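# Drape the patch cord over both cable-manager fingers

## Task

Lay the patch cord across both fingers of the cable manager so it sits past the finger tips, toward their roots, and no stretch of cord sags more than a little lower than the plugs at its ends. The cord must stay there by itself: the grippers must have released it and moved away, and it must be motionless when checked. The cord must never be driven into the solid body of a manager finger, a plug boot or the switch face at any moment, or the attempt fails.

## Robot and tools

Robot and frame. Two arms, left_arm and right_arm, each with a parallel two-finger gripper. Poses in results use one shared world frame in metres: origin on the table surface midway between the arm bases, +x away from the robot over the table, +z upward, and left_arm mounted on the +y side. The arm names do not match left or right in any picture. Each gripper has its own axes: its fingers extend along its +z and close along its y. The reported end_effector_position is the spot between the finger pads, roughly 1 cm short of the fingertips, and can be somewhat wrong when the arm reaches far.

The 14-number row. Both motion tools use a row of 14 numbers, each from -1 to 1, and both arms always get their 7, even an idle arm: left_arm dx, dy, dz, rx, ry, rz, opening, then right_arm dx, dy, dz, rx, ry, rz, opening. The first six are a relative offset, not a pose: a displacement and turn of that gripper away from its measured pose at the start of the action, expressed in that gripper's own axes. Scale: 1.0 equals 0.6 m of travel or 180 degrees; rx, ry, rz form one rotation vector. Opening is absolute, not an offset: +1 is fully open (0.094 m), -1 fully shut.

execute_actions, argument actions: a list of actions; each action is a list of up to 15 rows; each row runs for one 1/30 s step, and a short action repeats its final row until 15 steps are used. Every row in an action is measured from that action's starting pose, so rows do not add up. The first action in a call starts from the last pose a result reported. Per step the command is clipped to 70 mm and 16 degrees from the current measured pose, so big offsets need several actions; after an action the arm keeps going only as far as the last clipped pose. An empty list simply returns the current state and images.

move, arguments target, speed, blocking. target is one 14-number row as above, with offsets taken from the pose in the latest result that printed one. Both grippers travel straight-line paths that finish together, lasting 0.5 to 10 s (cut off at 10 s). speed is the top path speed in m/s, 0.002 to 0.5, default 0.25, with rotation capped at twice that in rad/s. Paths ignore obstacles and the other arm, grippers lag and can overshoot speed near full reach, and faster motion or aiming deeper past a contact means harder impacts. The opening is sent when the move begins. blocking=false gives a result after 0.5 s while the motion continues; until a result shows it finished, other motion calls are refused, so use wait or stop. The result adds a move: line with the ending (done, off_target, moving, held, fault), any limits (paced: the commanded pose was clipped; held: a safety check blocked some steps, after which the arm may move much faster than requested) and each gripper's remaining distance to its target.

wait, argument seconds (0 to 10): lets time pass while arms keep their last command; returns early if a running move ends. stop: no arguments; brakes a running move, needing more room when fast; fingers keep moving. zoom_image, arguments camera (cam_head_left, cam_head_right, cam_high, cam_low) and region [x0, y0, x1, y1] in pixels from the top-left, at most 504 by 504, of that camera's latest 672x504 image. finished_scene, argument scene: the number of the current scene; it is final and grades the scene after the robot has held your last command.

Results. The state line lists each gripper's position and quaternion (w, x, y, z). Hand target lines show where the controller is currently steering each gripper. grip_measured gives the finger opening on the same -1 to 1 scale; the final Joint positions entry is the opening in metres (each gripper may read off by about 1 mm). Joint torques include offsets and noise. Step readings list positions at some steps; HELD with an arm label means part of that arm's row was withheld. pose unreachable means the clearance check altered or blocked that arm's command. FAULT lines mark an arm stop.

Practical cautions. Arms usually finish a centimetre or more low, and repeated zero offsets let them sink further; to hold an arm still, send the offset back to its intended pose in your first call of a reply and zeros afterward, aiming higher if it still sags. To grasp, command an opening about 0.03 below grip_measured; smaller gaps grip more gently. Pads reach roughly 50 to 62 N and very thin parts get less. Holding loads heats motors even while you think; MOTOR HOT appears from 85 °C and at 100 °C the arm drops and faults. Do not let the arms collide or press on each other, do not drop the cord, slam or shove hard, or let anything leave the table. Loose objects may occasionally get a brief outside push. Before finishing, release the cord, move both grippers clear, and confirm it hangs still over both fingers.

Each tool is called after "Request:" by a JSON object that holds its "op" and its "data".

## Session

Request:
{"op": "execute_actions", "data": {"actions": []}}

Scene clock: 0.00 s.
left_arm: end_effector_position=(+0.4737, +0.6157, +0.3099) grip_measured=+1.000 end_effector_quat_wxyz=(+0.691, -0.223, +0.686, +0.041) | right_arm: end_effector_position=(+0.2846, +0.1260, +0.1720) grip_measured=+1.000 end_effector_quat_wxyz=(+0.269, +0.421, +0.628, +0.597)
Joint positions: left_arm=[ 0.571  1.302  0.771  0.488  0.136 -0.25   0.094] | right_arm=[1.455 1.535 0.631 0.707 0.748 1.873 0.094]
Joint velocities: left_arm=[-0.005 -0.005  0.017 -0.002 -0.022  0.007  0.   ] | right_arm=[ 0.005 -0.005 -0.002 -0.017 -0.022 -0.037  0.   ]
Joint torques (N m, as the arm reports them, + toward a larger angle): no reading
Hand target (left_arm): +0.478, +0.618, +0.320; +0.698, -0.221, +0.680, +0.042
Hand target (right_arm): +0.286, +0.133, +0.185; +0.265, +0.423, +0.617, +0.608

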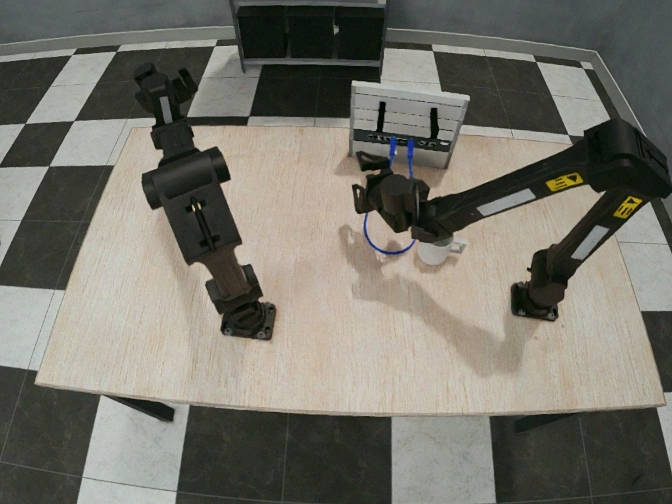

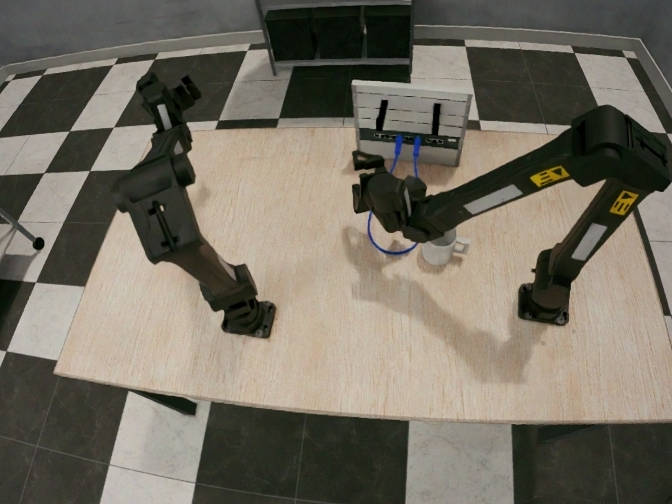

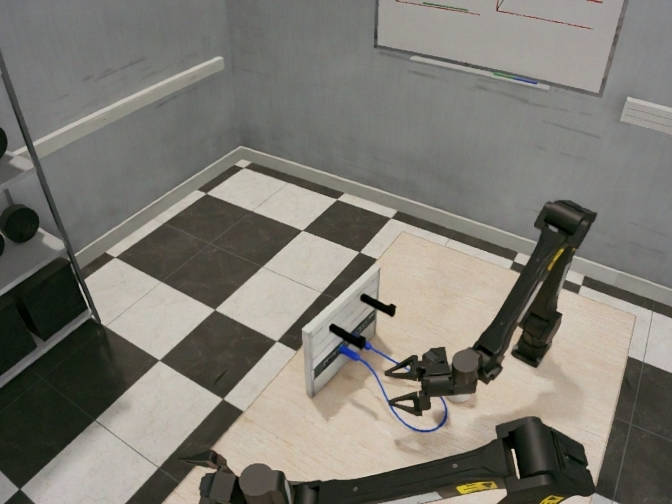

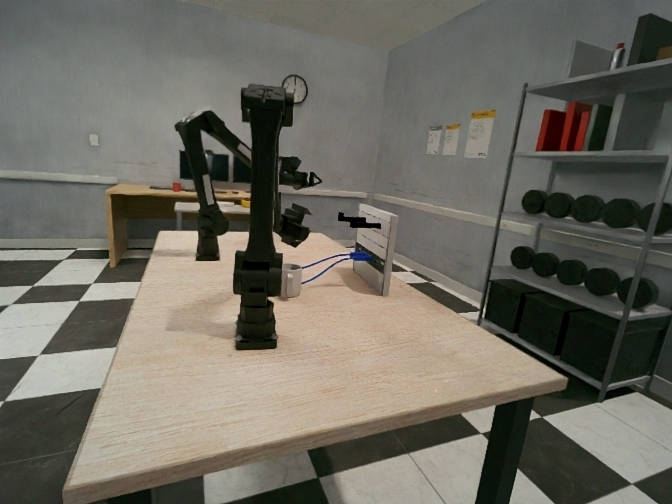

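Request:
{"op": "move", "data": {"target": [0,0,0,0,0,0,-0.3,-0.102,0.197,-0.288,0,0,0,-1], "speed": 0.3}}

Request:
{"op": "move", "data": {"target": [0.55,-0.595,-0.79,0.426,0.335,0.55,-0.3,-0.605,0.07,-0.218,-0.068,-0.404,0.059,-1], "speed": 0.35}}

Request:
{"op": "zoom_image", "data": {"camera": "cam_high", "region": [370, 310, 520, 450]}}

Scene clock: 23.83 s.
left_arm: end_effector_position=(+0.4737, +0.6157, +0.3099) grip_measured=-0.298 end_effector_quat_wxyz=(+0.691, -0.223, +0.686, +0.041) | right_arm: end_effector_position=(+0.1941, -0.0233, +0.2936) grip_measured=-0.996 end_effector_quat_wxyz=(+0.277, +0.417, +0.633, +0.590)
Joint positions: left_arm=[ 0.571  1.302  0.771  0.488  0.136 -0.25   0.033] | right_arm=[ 1.68   0.721  0.477 -0.026  0.972  1.939  0.   ]
Joint velocities: left_arm=[-0.015 -0.005 -0.007  0.017 -0.007  0.081 -0.001] | right_arm=[ 0.005  0.015 -0.002 -0.027  0.007  0.037  0.   ]
Joint torques (N m, as the arm reports them, + toward a larger angle): left_arm=[  0.11 -11.41   9.94   2.37  -0.08   0.04] | right_arm=[-0.14 -1.93 12.16  1.76  0.27  0.04]
Hand target (left_arm): +0.474, +0.616, +0.310; +0.691, -0.223, +0.686, +0.041
Hand target (right_arm): +0.192, -0.020, +0.302; +0.269, +0.422, +0.628, +0.596
Off the commanded pose (left_arm): 0.000 m, 0 deg.
Off the commanded pose (right_arm): 0.009 m, 1 deg.
move: done

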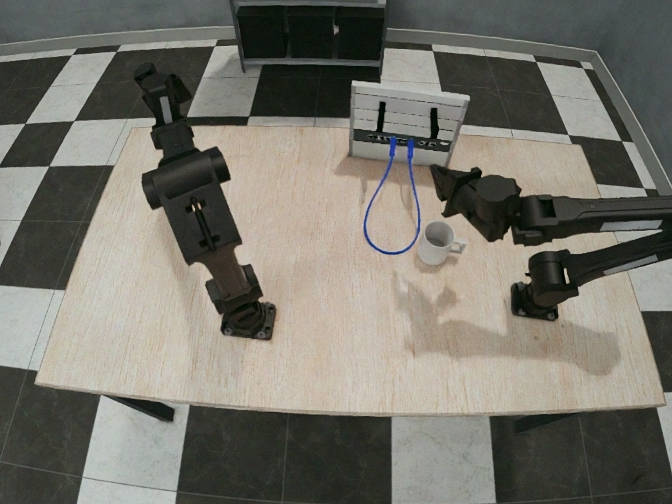

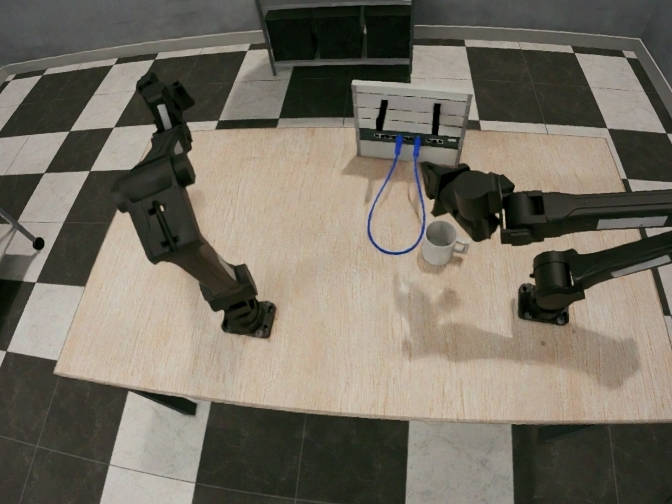

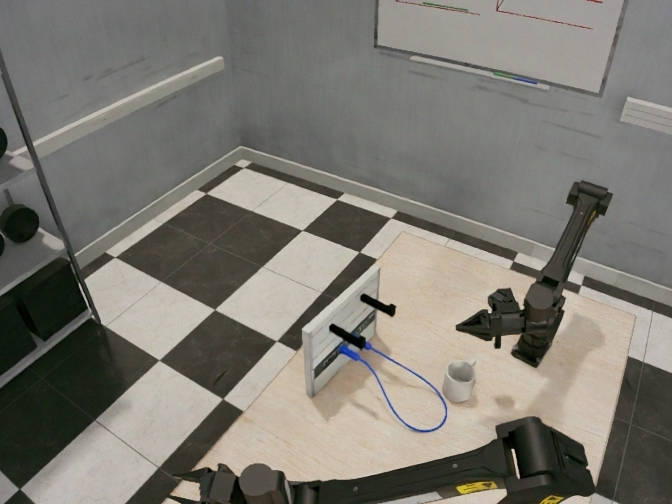

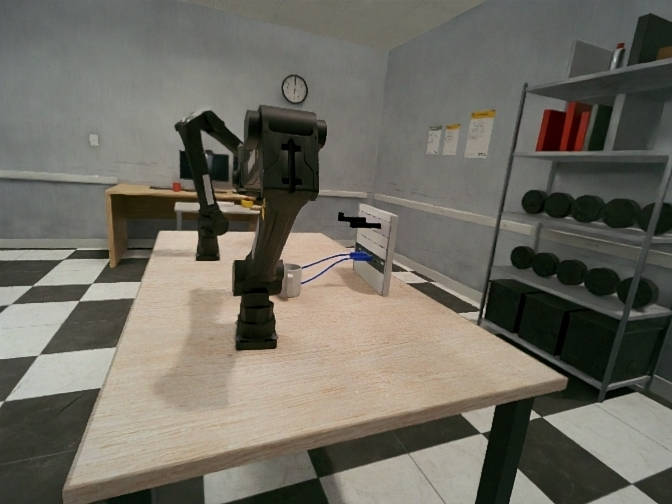

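Scene clock: 27.80 s.
left_arm: end_effector_position=(+0.1674, +0.0561, +0.0840) grip_measured=-0.298 end_effector_quat_wxyz=(+0.036, +0.717, +0.695, +0.038) | right_arm: end_effector_position=(+0.2150, -0.1275, +0.2967) grip_measured=-0.996 end_effector_quat_wxyz=(+0.390, +0.501, +0.547, +0.545)
Joint positions: left_arm=[-0.987  1.381  0.871 -1.011 -0.092  0.556  0.033] | right_arm=[ 1.68   0.511  0.429 -0.325  1.31   2.086  0.   ]
Joint velocities: left_arm=[-0.015 -0.024 -0.017 -0.012  0.037  0.095 -0.   ] | right_arm=[ 0.005  0.005 -0.007 -0.002 -0.007  0.022 -0.001]
Joint torques (N m, as the arm reports them, + toward a larger angle): left_arm=[ -0.16 -10.33  12.39   0.16   0.01   0.07] | right_arm=[-0.62  0.85 10.6   1.89  0.21 -0.09]
Hand target (left_arm): +0.174, +0.041, +0.097; +0.049, +0.719, +0.692, +0.034
Hand target (right_arm): +0.215, -0.126, +0.297; +0.390, +0.501, +0.549, +0.545
Off the commanded pose (left_arm): 0.027 m, 2 deg.
Off the commanded pose (right_arm): 0.282 m, 55 deg; position and orientation clipped at the last step of the last action.
move: held (right_arm), off_target (left_arm); limits=paced,held; held on 86 of 119 steps (right_arm), including the last (right_arm)
pose unreachable (right arm): on one or more control steps of this call, first in action 0 (counted from 0), this arm could not follow its commanded pose, so it was not sent that pose on those steps. On the call's last step it was still not sent that pose. It may still have moved: this result reports where it is.
cause: the commanded pose would bring two parts of the arm too close to each other (its wrist (the part past joint 4) and its wrist camera, with joints 5 (wrist yaw) and 6 (wrist roll) between them).

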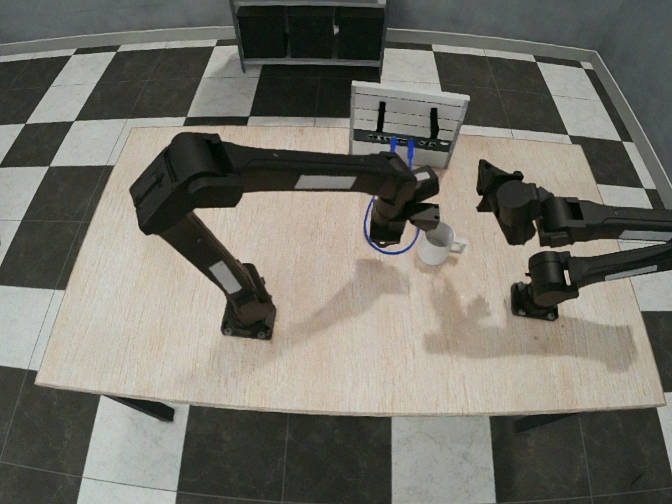

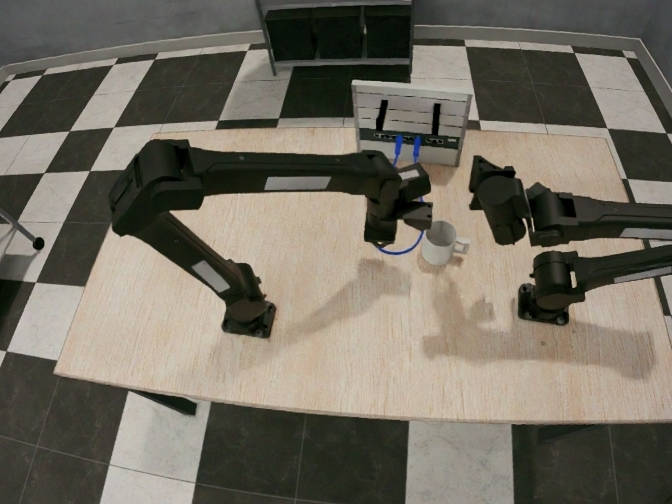

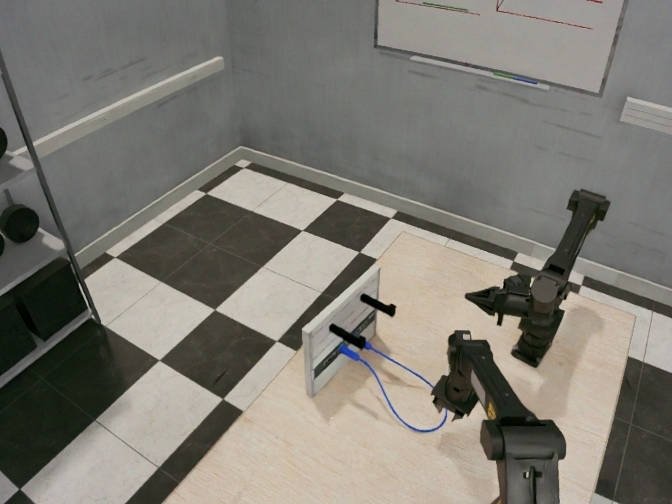

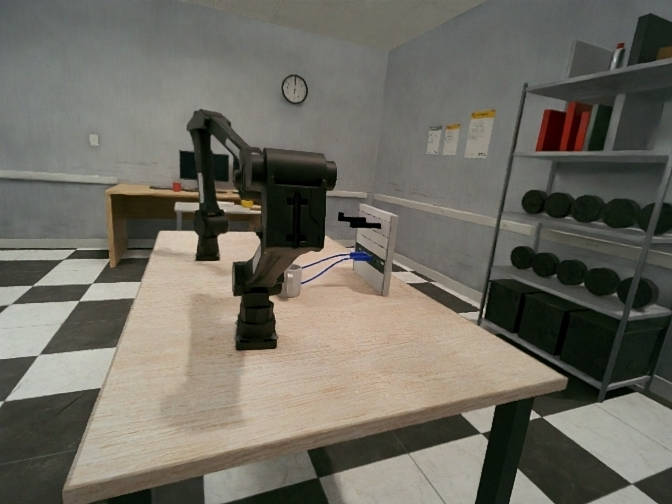

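Region (370, 310, 520, 450) of cam_high's 672x504 image, scaled by 3.360, with more detail than that image has; it fills the top 470 rows of this view, and the rest is white.

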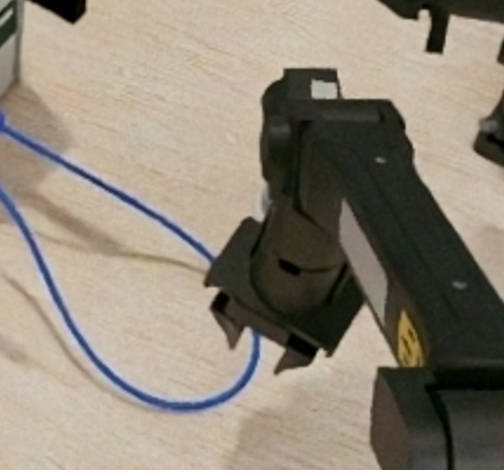

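Request:
{"op": "move", "data": {"target": [-0.04,0.01,0.085,0,-0.03,0.02,-0.3,-0.188,0.087,0.123,-0.01,-0.079,-0.05,-1], "speed": 0.15}}

Request:
{"op": "zoom_image", "data": {"camera": "cam_high", "region": [370, 310, 520, 450]}}

Request:
{"op": "zoom_image", "data": {"camera": "cam_low", "region": [230, 190, 400, 320]}}

Request:
{"op": "zoom_image", "data": {"camera": "cam_head_left", "region": [340, 170, 480, 290]}}

Scene clock: 39.73 s.
left_arm: end_effector_position=(+0.1749, +0.0275, +0.0427) grip_measured=-0.298 end_effector_quat_wxyz=(+0.074, +0.740, +0.669, +0.005) | right_arm: end_effector_position=(+0.3136, -0.2287, +0.3269) grip_measured=-0.996 end_effector_quat_wxyz=(+0.501, +0.517, +0.522, +0.457)
Joint positions: left_arm=[-0.984  1.467  0.826 -0.786 -0.04   0.629  0.033] | right_arm=[ 0.993  0.389  0.423 -0.161  0.889  1.619  0.   ]
Joint velocities: left_arm=[ 0.005 -0.005 -0.002 -0.007  0.037  0.022  0.001] | right_arm=[-0.005  0.005  0.002  0.002  0.022 -0.022  0.   ]
Joint torques (N m, as the arm reports them, + toward a larger angle): left_arm=[  1.03 -10.23   7.25   1.21   0.12   0.1 ] | right_arm=[-0.84  1.69 10.81  2.98 -0.01 -0.21]
Hand target (left_arm): +0.177, +0.033, +0.034; +0.066, +0.739, +0.670, +0.005
Hand target (right_arm): +0.315, -0.228, +0.330; +0.505, +0.513, +0.522, +0.457
Off the commanded pose (left_arm): 0.010 m, 1 deg.
Off the commanded pose (right_arm): 0.002 m, 1 deg.
move: done

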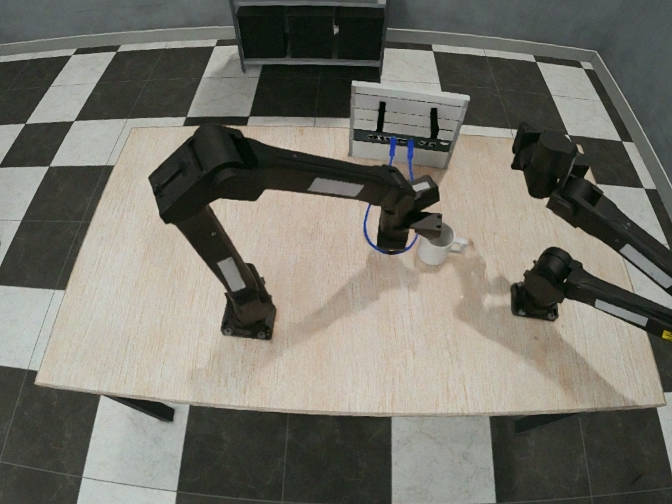

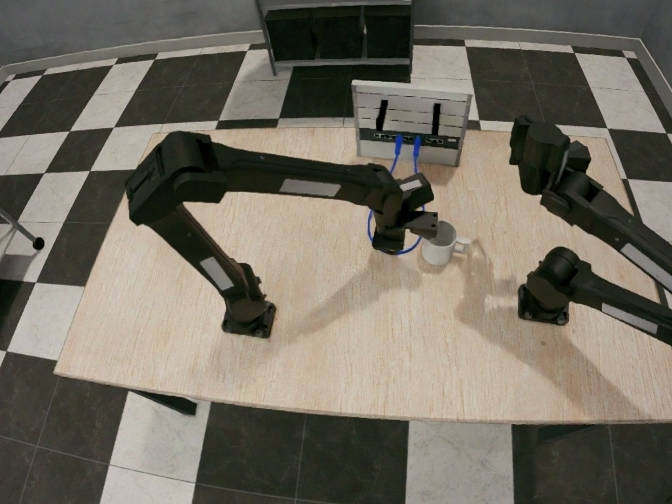

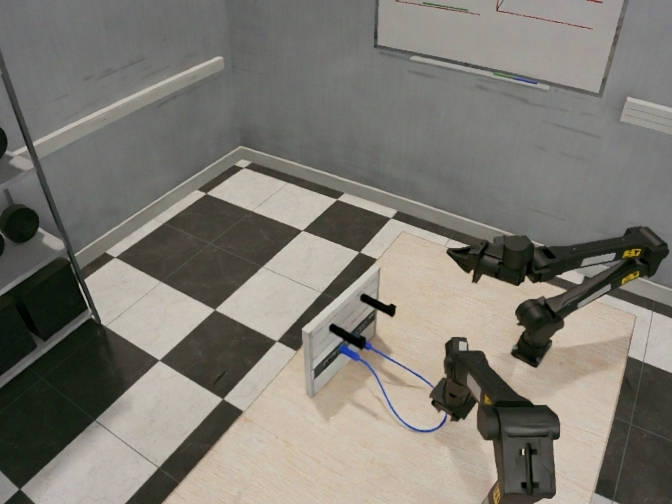

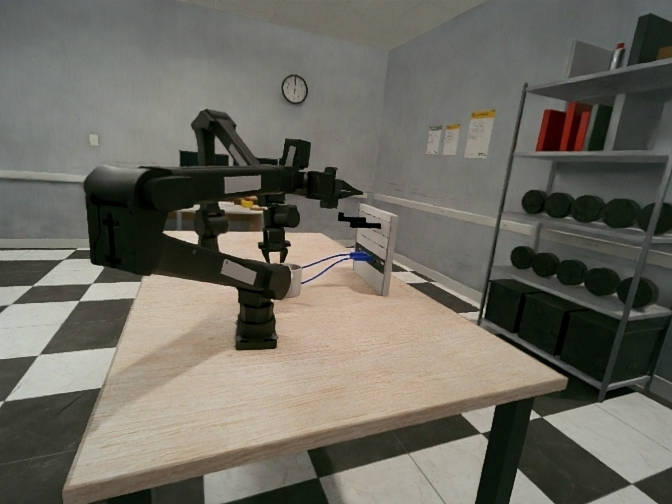

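Region (370, 310, 520, 450) of cam_high's 672x504 image, scaled by 3.360, with more detail than that image has; it fills the top 470 rows of this view, and the rest is white.

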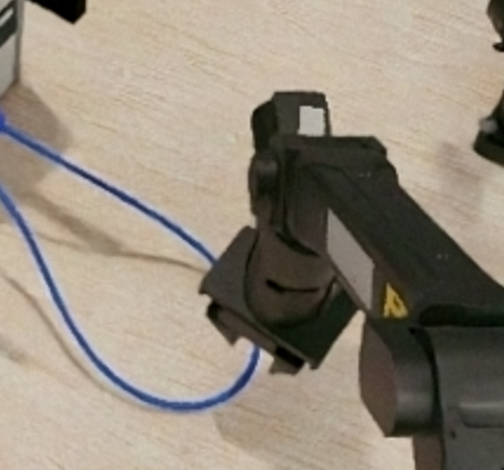

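Region (230, 190, 400, 320) of cam_low's 672x504 image, scaled by 2.965, with more detail than that image has; it fills the top 385 rows of this view, and the rest is white.

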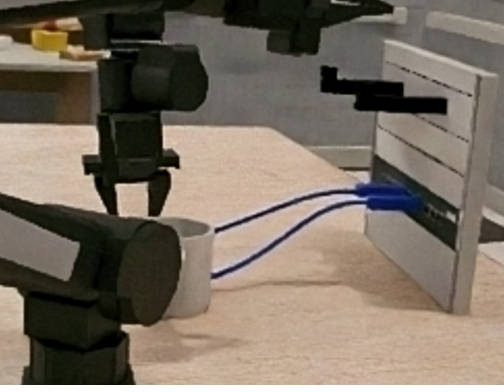

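Region (340, 170, 480, 290) of cam_head_left's 672x504 image, scaled by 3.600, with more detail than that image has; it fills the top 432 rows of this view, and the rest is white.

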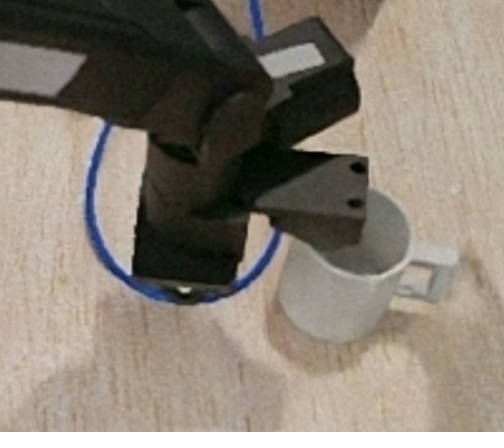

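Request:
{"op": "move", "data": {"target": [0.028,-0.003,0.072,0,0.015,0,-0.3,-0.25,0,0,0,-0.12,0,-1], "speed": 0.12}}

Request:
{"op": "zoom_image", "data": {"camera": "cam_high", "region": [400, 360, 490, 450]}}

Scene clock: 47.50 s.
left_arm: end_effector_position=(+0.1767, +0.0320, +0.0114) grip_measured=-0.298 end_effector_quat_wxyz=(+0.070, +0.741, +0.668, +0.017) | right_arm: end_effector_position=(+0.3092, -0.3779, +0.3357) grip_measured=-0.996 end_effector_quat_wxyz=(+0.587, +0.596, +0.415, +0.357)
Joint positions: left_arm=[-0.984  1.529  0.791 -0.703 -0.062  0.633  0.033] | right_arm=[ 0.39   0.208  0.406 -0.267  0.663  1.551  0.   ]
Joint velocities: left_arm=[-0.005 -0.005 -0.007 -0.002 -0.022 -0.037 -0.001] | right_arm=[-0.005  0.015 -0.007 -0.002  0.007 -0.051  0.   ]
Joint torques (N m, as the arm reports them, + toward a larger angle): left_arm=[  1.06 -10.11   6.4    1.36  -0.27   0.11] | right_arm=[-1.07  2.04 10.39  2.22 -0.06 -0.23]
Hand target (left_arm): +0.179, +0.040, -0.001; +0.059, +0.740, +0.670, +0.023
Hand target (right_arm): +0.308, -0.379, +0.337; +0.591, +0.592, +0.418, +0.354
Off the commanded pose (left_arm): 0.016 m, 1 deg.
Off the commanded pose (right_arm): 0.002 m, 1 deg.
move: off_target (left_arm)

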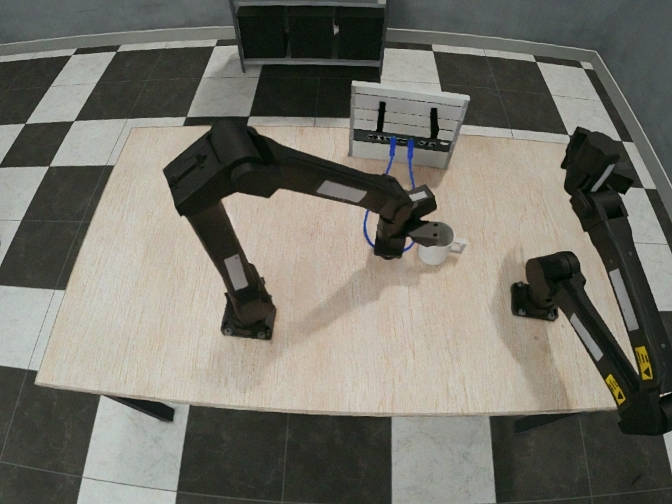

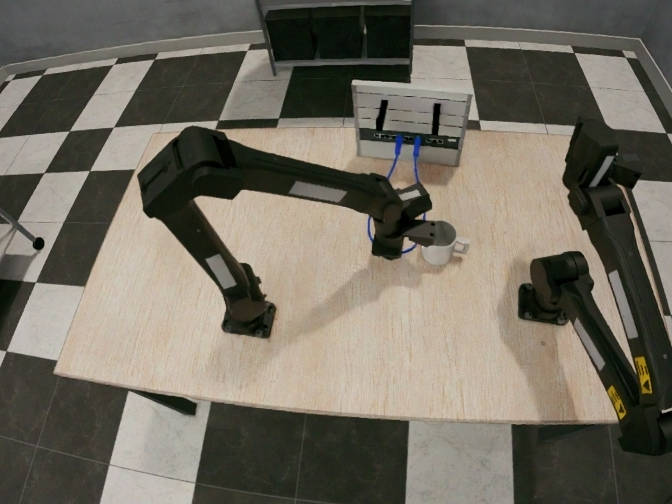

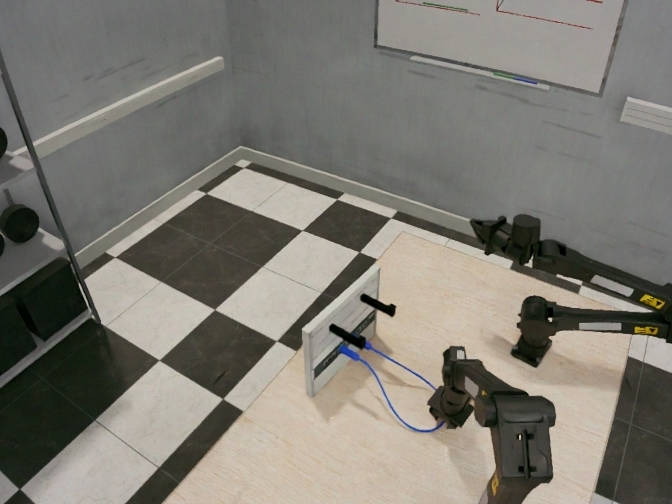

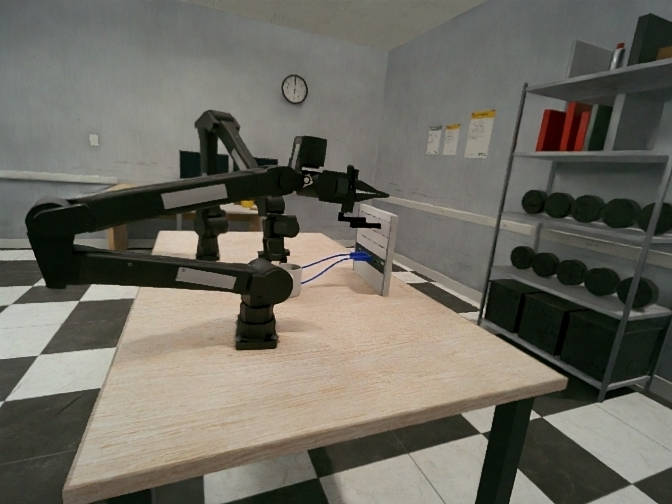

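Region (400, 360, 490, 450) of cam_high's 672x504 image, scaled by 5.600, with more detail than that image has.

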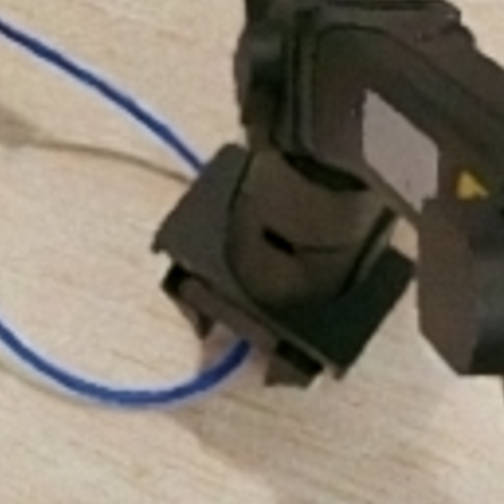

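Request:
{"op": "execute_actions", "data": {"actions": [[[0.013,0,0.024,0.005,0.005,0,-0.6,0,0,0,0,0,0,-1]],[[0.013,0,0.02,0.005,0.005,0,-0.94,0,0,0,0,0,0,-1]],[[0.013,0,0.02,0.005,0.005,0,-0.94,0,0,0,0,0,0,-1]]]}}

Scene clock: 58.80 s.
left_arm: end_effector_position=(+0.1785, +0.0301, +0.0102) grip_measured=-0.919 end_effector_quat_wxyz=(+0.073, +0.745, +0.663, +0.013) | right_arm: end_effector_position=(+0.3092, -0.3779, +0.3357) grip_measured=-0.996 end_effector_quat_wxyz=(+0.588, +0.595, +0.415, +0.357)
Joint positions: left_arm=[-0.979  1.533  0.791 -0.69  -0.054  0.65   0.004] | right_arm=[ 0.39   0.208  0.406 -0.267  0.663  1.55   0.   ]
Joint velocities: left_arm=[-0.015 -0.005 -0.012  0.012 -0.022 -0.066  0.001] | right_arm=[-0.005 -0.005 -0.007 -0.002 -0.007 -0.022 -0.001]
Joint torques (N m, as the arm reports them, + toward a larger angle): left_arm=[  1.09 -10.06   6.58   1.26   0.07   0.12] | right_arm=[-0.6   2.54 10.53  2.26  0.06 -0.1 ]
Hand target (left_arm): +0.180, +0.037, -0.002; +0.061, +0.744, +0.665, +0.015
Hand target (right_arm): +0.309, -0.378, +0.336; +0.588, +0.595, +0.415, +0.357
Off the commanded pose (left_arm): 0.014 m, 1 deg.
Off the commanded pose (right_arm): 0.000 m, 0 deg.
Step readings (end_effector_position; steps 1 to 15: 1st action; 16 to 30: 2nd action; 31 to 45: 3rd action):
0: left_arm (+0.1767, +0.0320, +0.0114) | right_arm (+0.3092, -0.3779, +0.3357)
1: left_arm (+0.1768, +0.0317, +0.0114) | right_arm (+0.3092, -0.3779, +0.3357)
2: left_arm (+0.1772, +0.0312, +0.0109) | right_arm (+0.3092, -0.3779, +0.3357)
4: left_arm (+0.1773, +0.0309, +0.0106) | right_arm (+0.3092, -0.3779, +0.3357)
8: left_arm (+0.1773, +0.0309, +0.0106) | right_arm (+0.3092, -0.3779, +0.3357)
15: left_arm (+0.1773, +0.0309, +0.0106) | right_arm (+0.3092, -0.3779, +0.3357)
16: left_arm (+0.1772, +0.0307, +0.0106) | right_arm (+0.3092, -0.3779, +0.3357)
17: left_arm (+0.1774, +0.0305, +0.0103) | right_arm (+0.3092, -0.3779, +0.3357)
19: left_arm (+0.1778, +0.0305, +0.0101) | right_arm (+0.3092, -0.3779, +0.3357)
23: left_arm (+0.1779, +0.0305, +0.0101) | right_arm (+0.3092, -0.3779, +0.3357)
30: left_arm (+0.1779, +0.0305, +0.0101) | right_arm (+0.3092, -0.3779, +0.3357)
31: left_arm (+0.1779, +0.0304, +0.0101) | right_arm (+0.3092, -0.3779, +0.3357)
32: left_arm (+0.1781, +0.0304, +0.0101) | right_arm (+0.3092, -0.3779, +0.3357)
34: left_arm (+0.1784, +0.0303, +0.0101) | right_arm (+0.3092, -0.3779, +0.3357)
38: left_arm (+0.1785, +0.0301, +0.0102) | right_arm (+0.3092, -0.3779, +0.3357)
45: end_effector_position above

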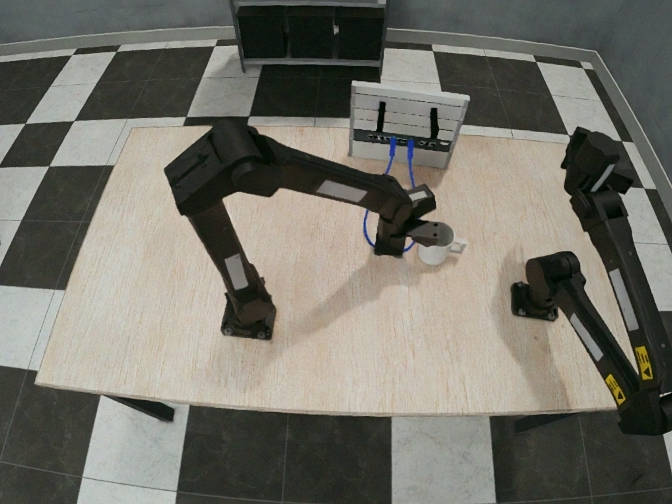

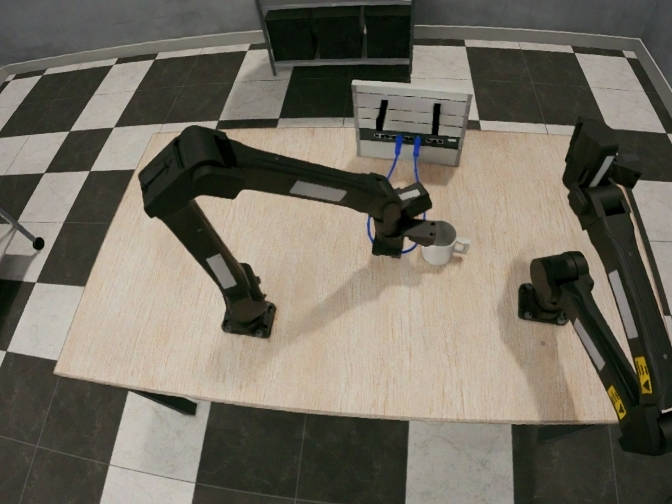

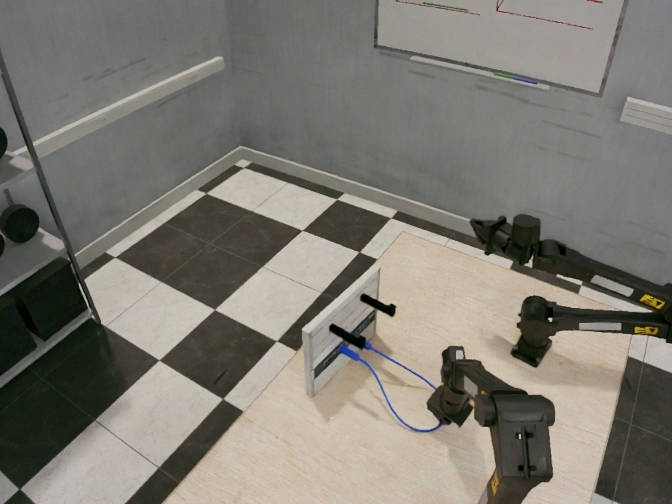

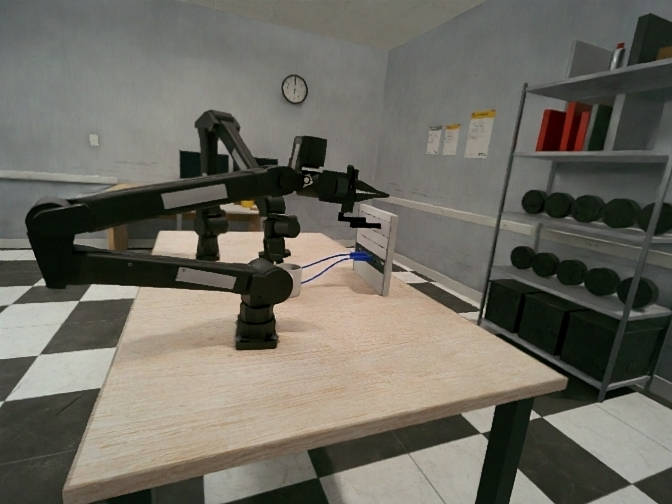

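Request:
{"op": "move", "data": {"target": [-0.015,0.122,-0.303,0,0,0,-0.945,0,0.15,0,0,-0.05,0,-1], "speed": 0.15}}

Request:
{"op": "move", "data": {"target": [-0.007,0.24,-0.18,0,0,0.08,-0.945,0,0,0,0,0,0,-1], "speed": 0.13}}

Request:
{"op": "zoom_image", "data": {"camera": "cam_head_right", "region": [320, 50, 500, 210]}}

Request:
{"op": "zoom_image", "data": {"camera": "cam_low", "region": [280, 160, 420, 300]}}

Scene clock: 74.60 s.
left_arm: end_effector_position=(+0.2207, +0.0364, +0.1806) grip_measured=-0.919 end_effector_quat_wxyz=(+0.054, +0.746, +0.664, +0.016) | right_arm: end_effector_position=(+0.3180, -0.3746, +0.3957) grip_measured=-0.996 end_effector_quat_wxyz=(+0.619, +0.620, +0.385, +0.288)
Joint positions: left_arm=[-0.878  1.37   1.132 -1.228 -0.043  0.751  0.004] | right_arm=[ 0.54   0.387  0.597 -0.33   0.975  1.55   0.   ]
Joint velocities: left_arm=[-0.005 -0.015 -0.002 -0.007  0.051 -0.007  0.   ] | right_arm=[ 0.005 -0.015  0.007  0.017 -0.007  0.022  0.001]
Joint torques (N m, as the arm reports them, + toward a larger angle): left_arm=[  0.87 -12.72  13.45   0.31   0.1    0.1 ] | right_arm=[-0.02  2.47 15.93  1.77  0.22  0.02]
Hand target (left_arm): +0.231, +0.029, +0.199; +0.073, +0.744, +0.664, +0.014
Hand target (right_arm): +0.316, -0.374, +0.424; +0.619, +0.621, +0.368, +0.310
Off the commanded pose (left_arm): 0.022 m, 2 deg.
Off the commanded pose (right_arm): 0.030 m, 3 deg.
move: off_target (left_arm, right_arm)

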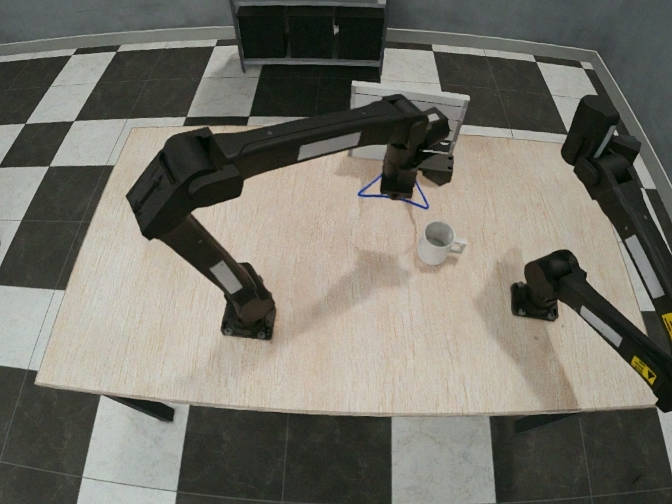

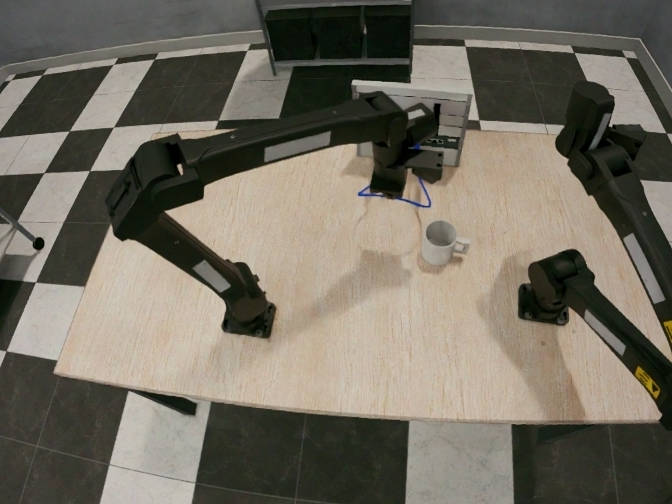

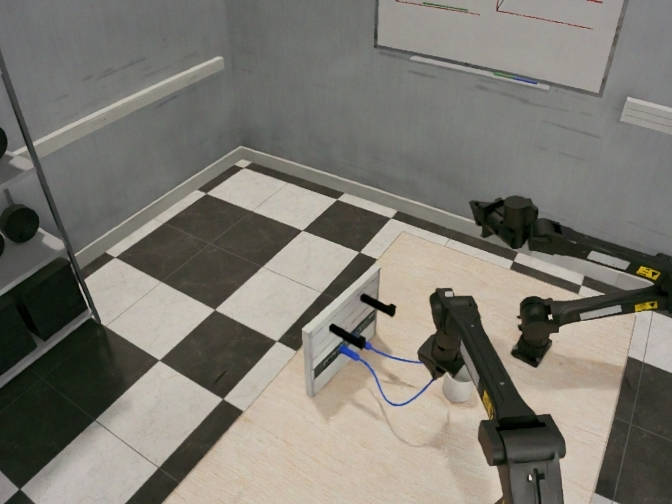

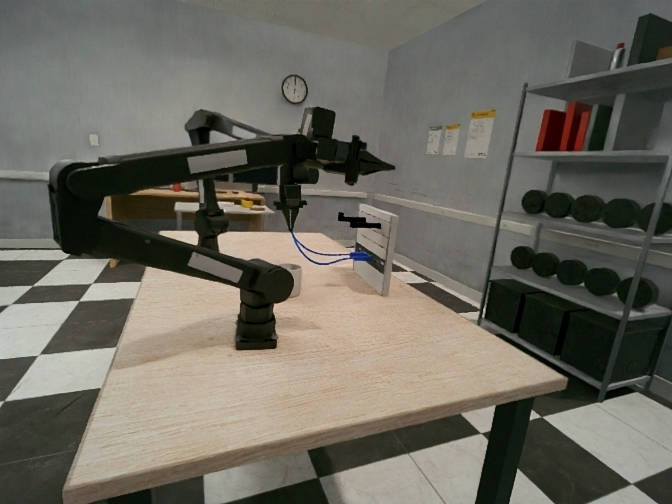

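Scene clock: 76.47 s.
left_arm: end_effector_position=(+0.3421, +0.0273, +0.2921) grip_measured=-0.919 end_effector_quat_wxyz=(+0.042, +0.823, +0.567, +0.023) | right_arm: end_effector_position=(+0.3180, -0.3746, +0.3957) grip_measured=-0.996 end_effector_quat_wxyz=(+0.619, +0.620, +0.385, +0.288)
Joint positions: left_arm=[-0.685  1.586  1.661 -1.554 -0.026  1.19   0.004] | right_arm=[ 0.54   0.387  0.597 -0.33   0.975  1.55   0.   ]
Joint velocities: left_arm=[ 0.005 -0.005 -0.002  0.007 -0.037  0.007 -0.   ] | right_arm=[-0.015  0.005 -0.002 -0.002 -0.051 -0.007  0.   ]
Joint torques (N m, as the arm reports them, + toward a larger angle): left_arm=[  0.66 -14.55  14.11   0.22   0.15   0.12] | right_arm=[-0.6   1.42 10.35  2.11  0.1  -0.09]
Hand target (left_arm): +0.354, +0.021, +0.300; +0.051, +0.823, +0.565, +0.024
Hand target (right_arm): +0.318, -0.375, +0.396; +0.619, +0.620, +0.385, +0.288
Off the commanded pose (left_arm): 0.016 m, 1 deg.
Off the commanded pose (right_arm): 0.000 m, 0 deg.
move: off_target (left_arm)

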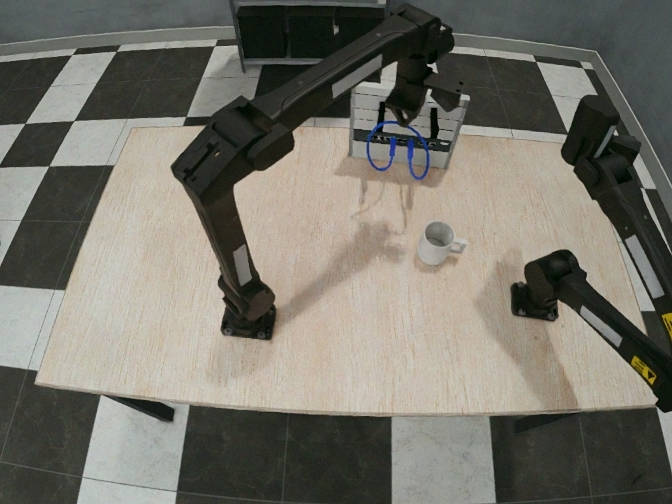

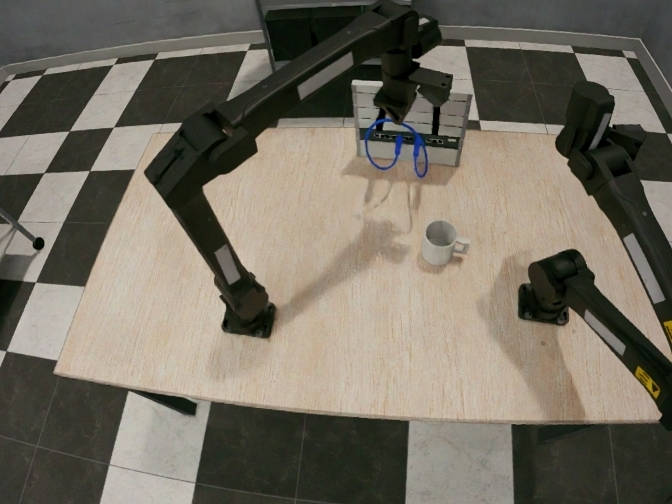

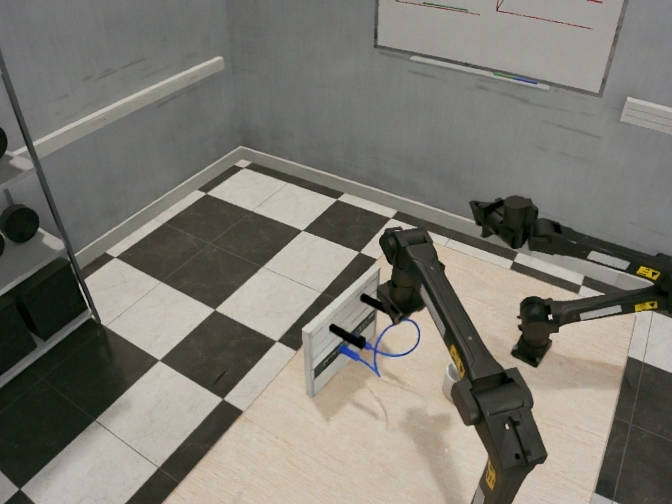

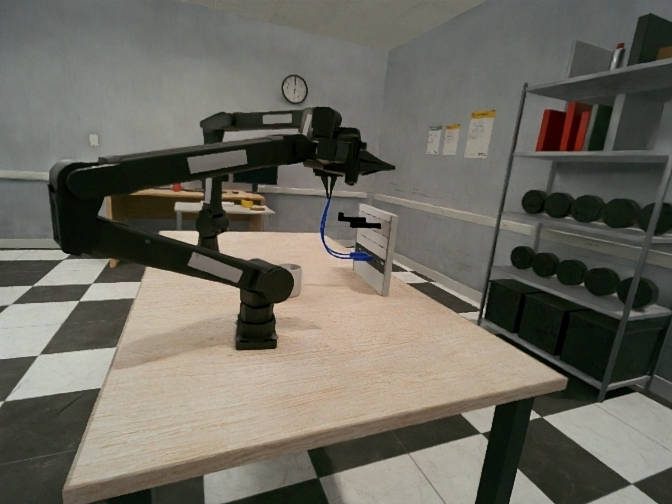

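Region (320, 50, 500, 210) of cam_head_right's 672x504 image, scaled by 2.800, with more detail than that image has.

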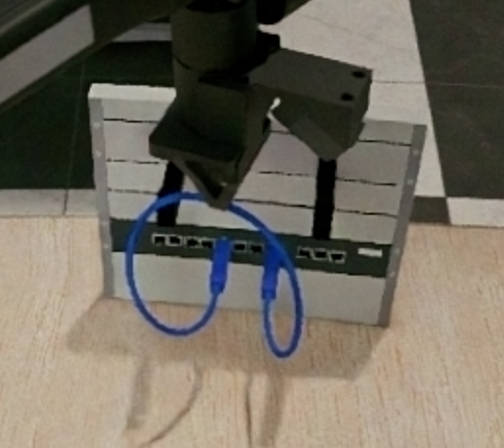

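Region (280, 160, 420, 300) of cam_low's 672x504 image, scaled by 3.600, with more detail than that image has.

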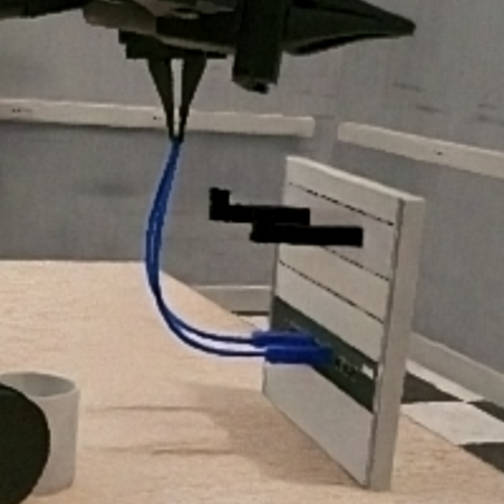

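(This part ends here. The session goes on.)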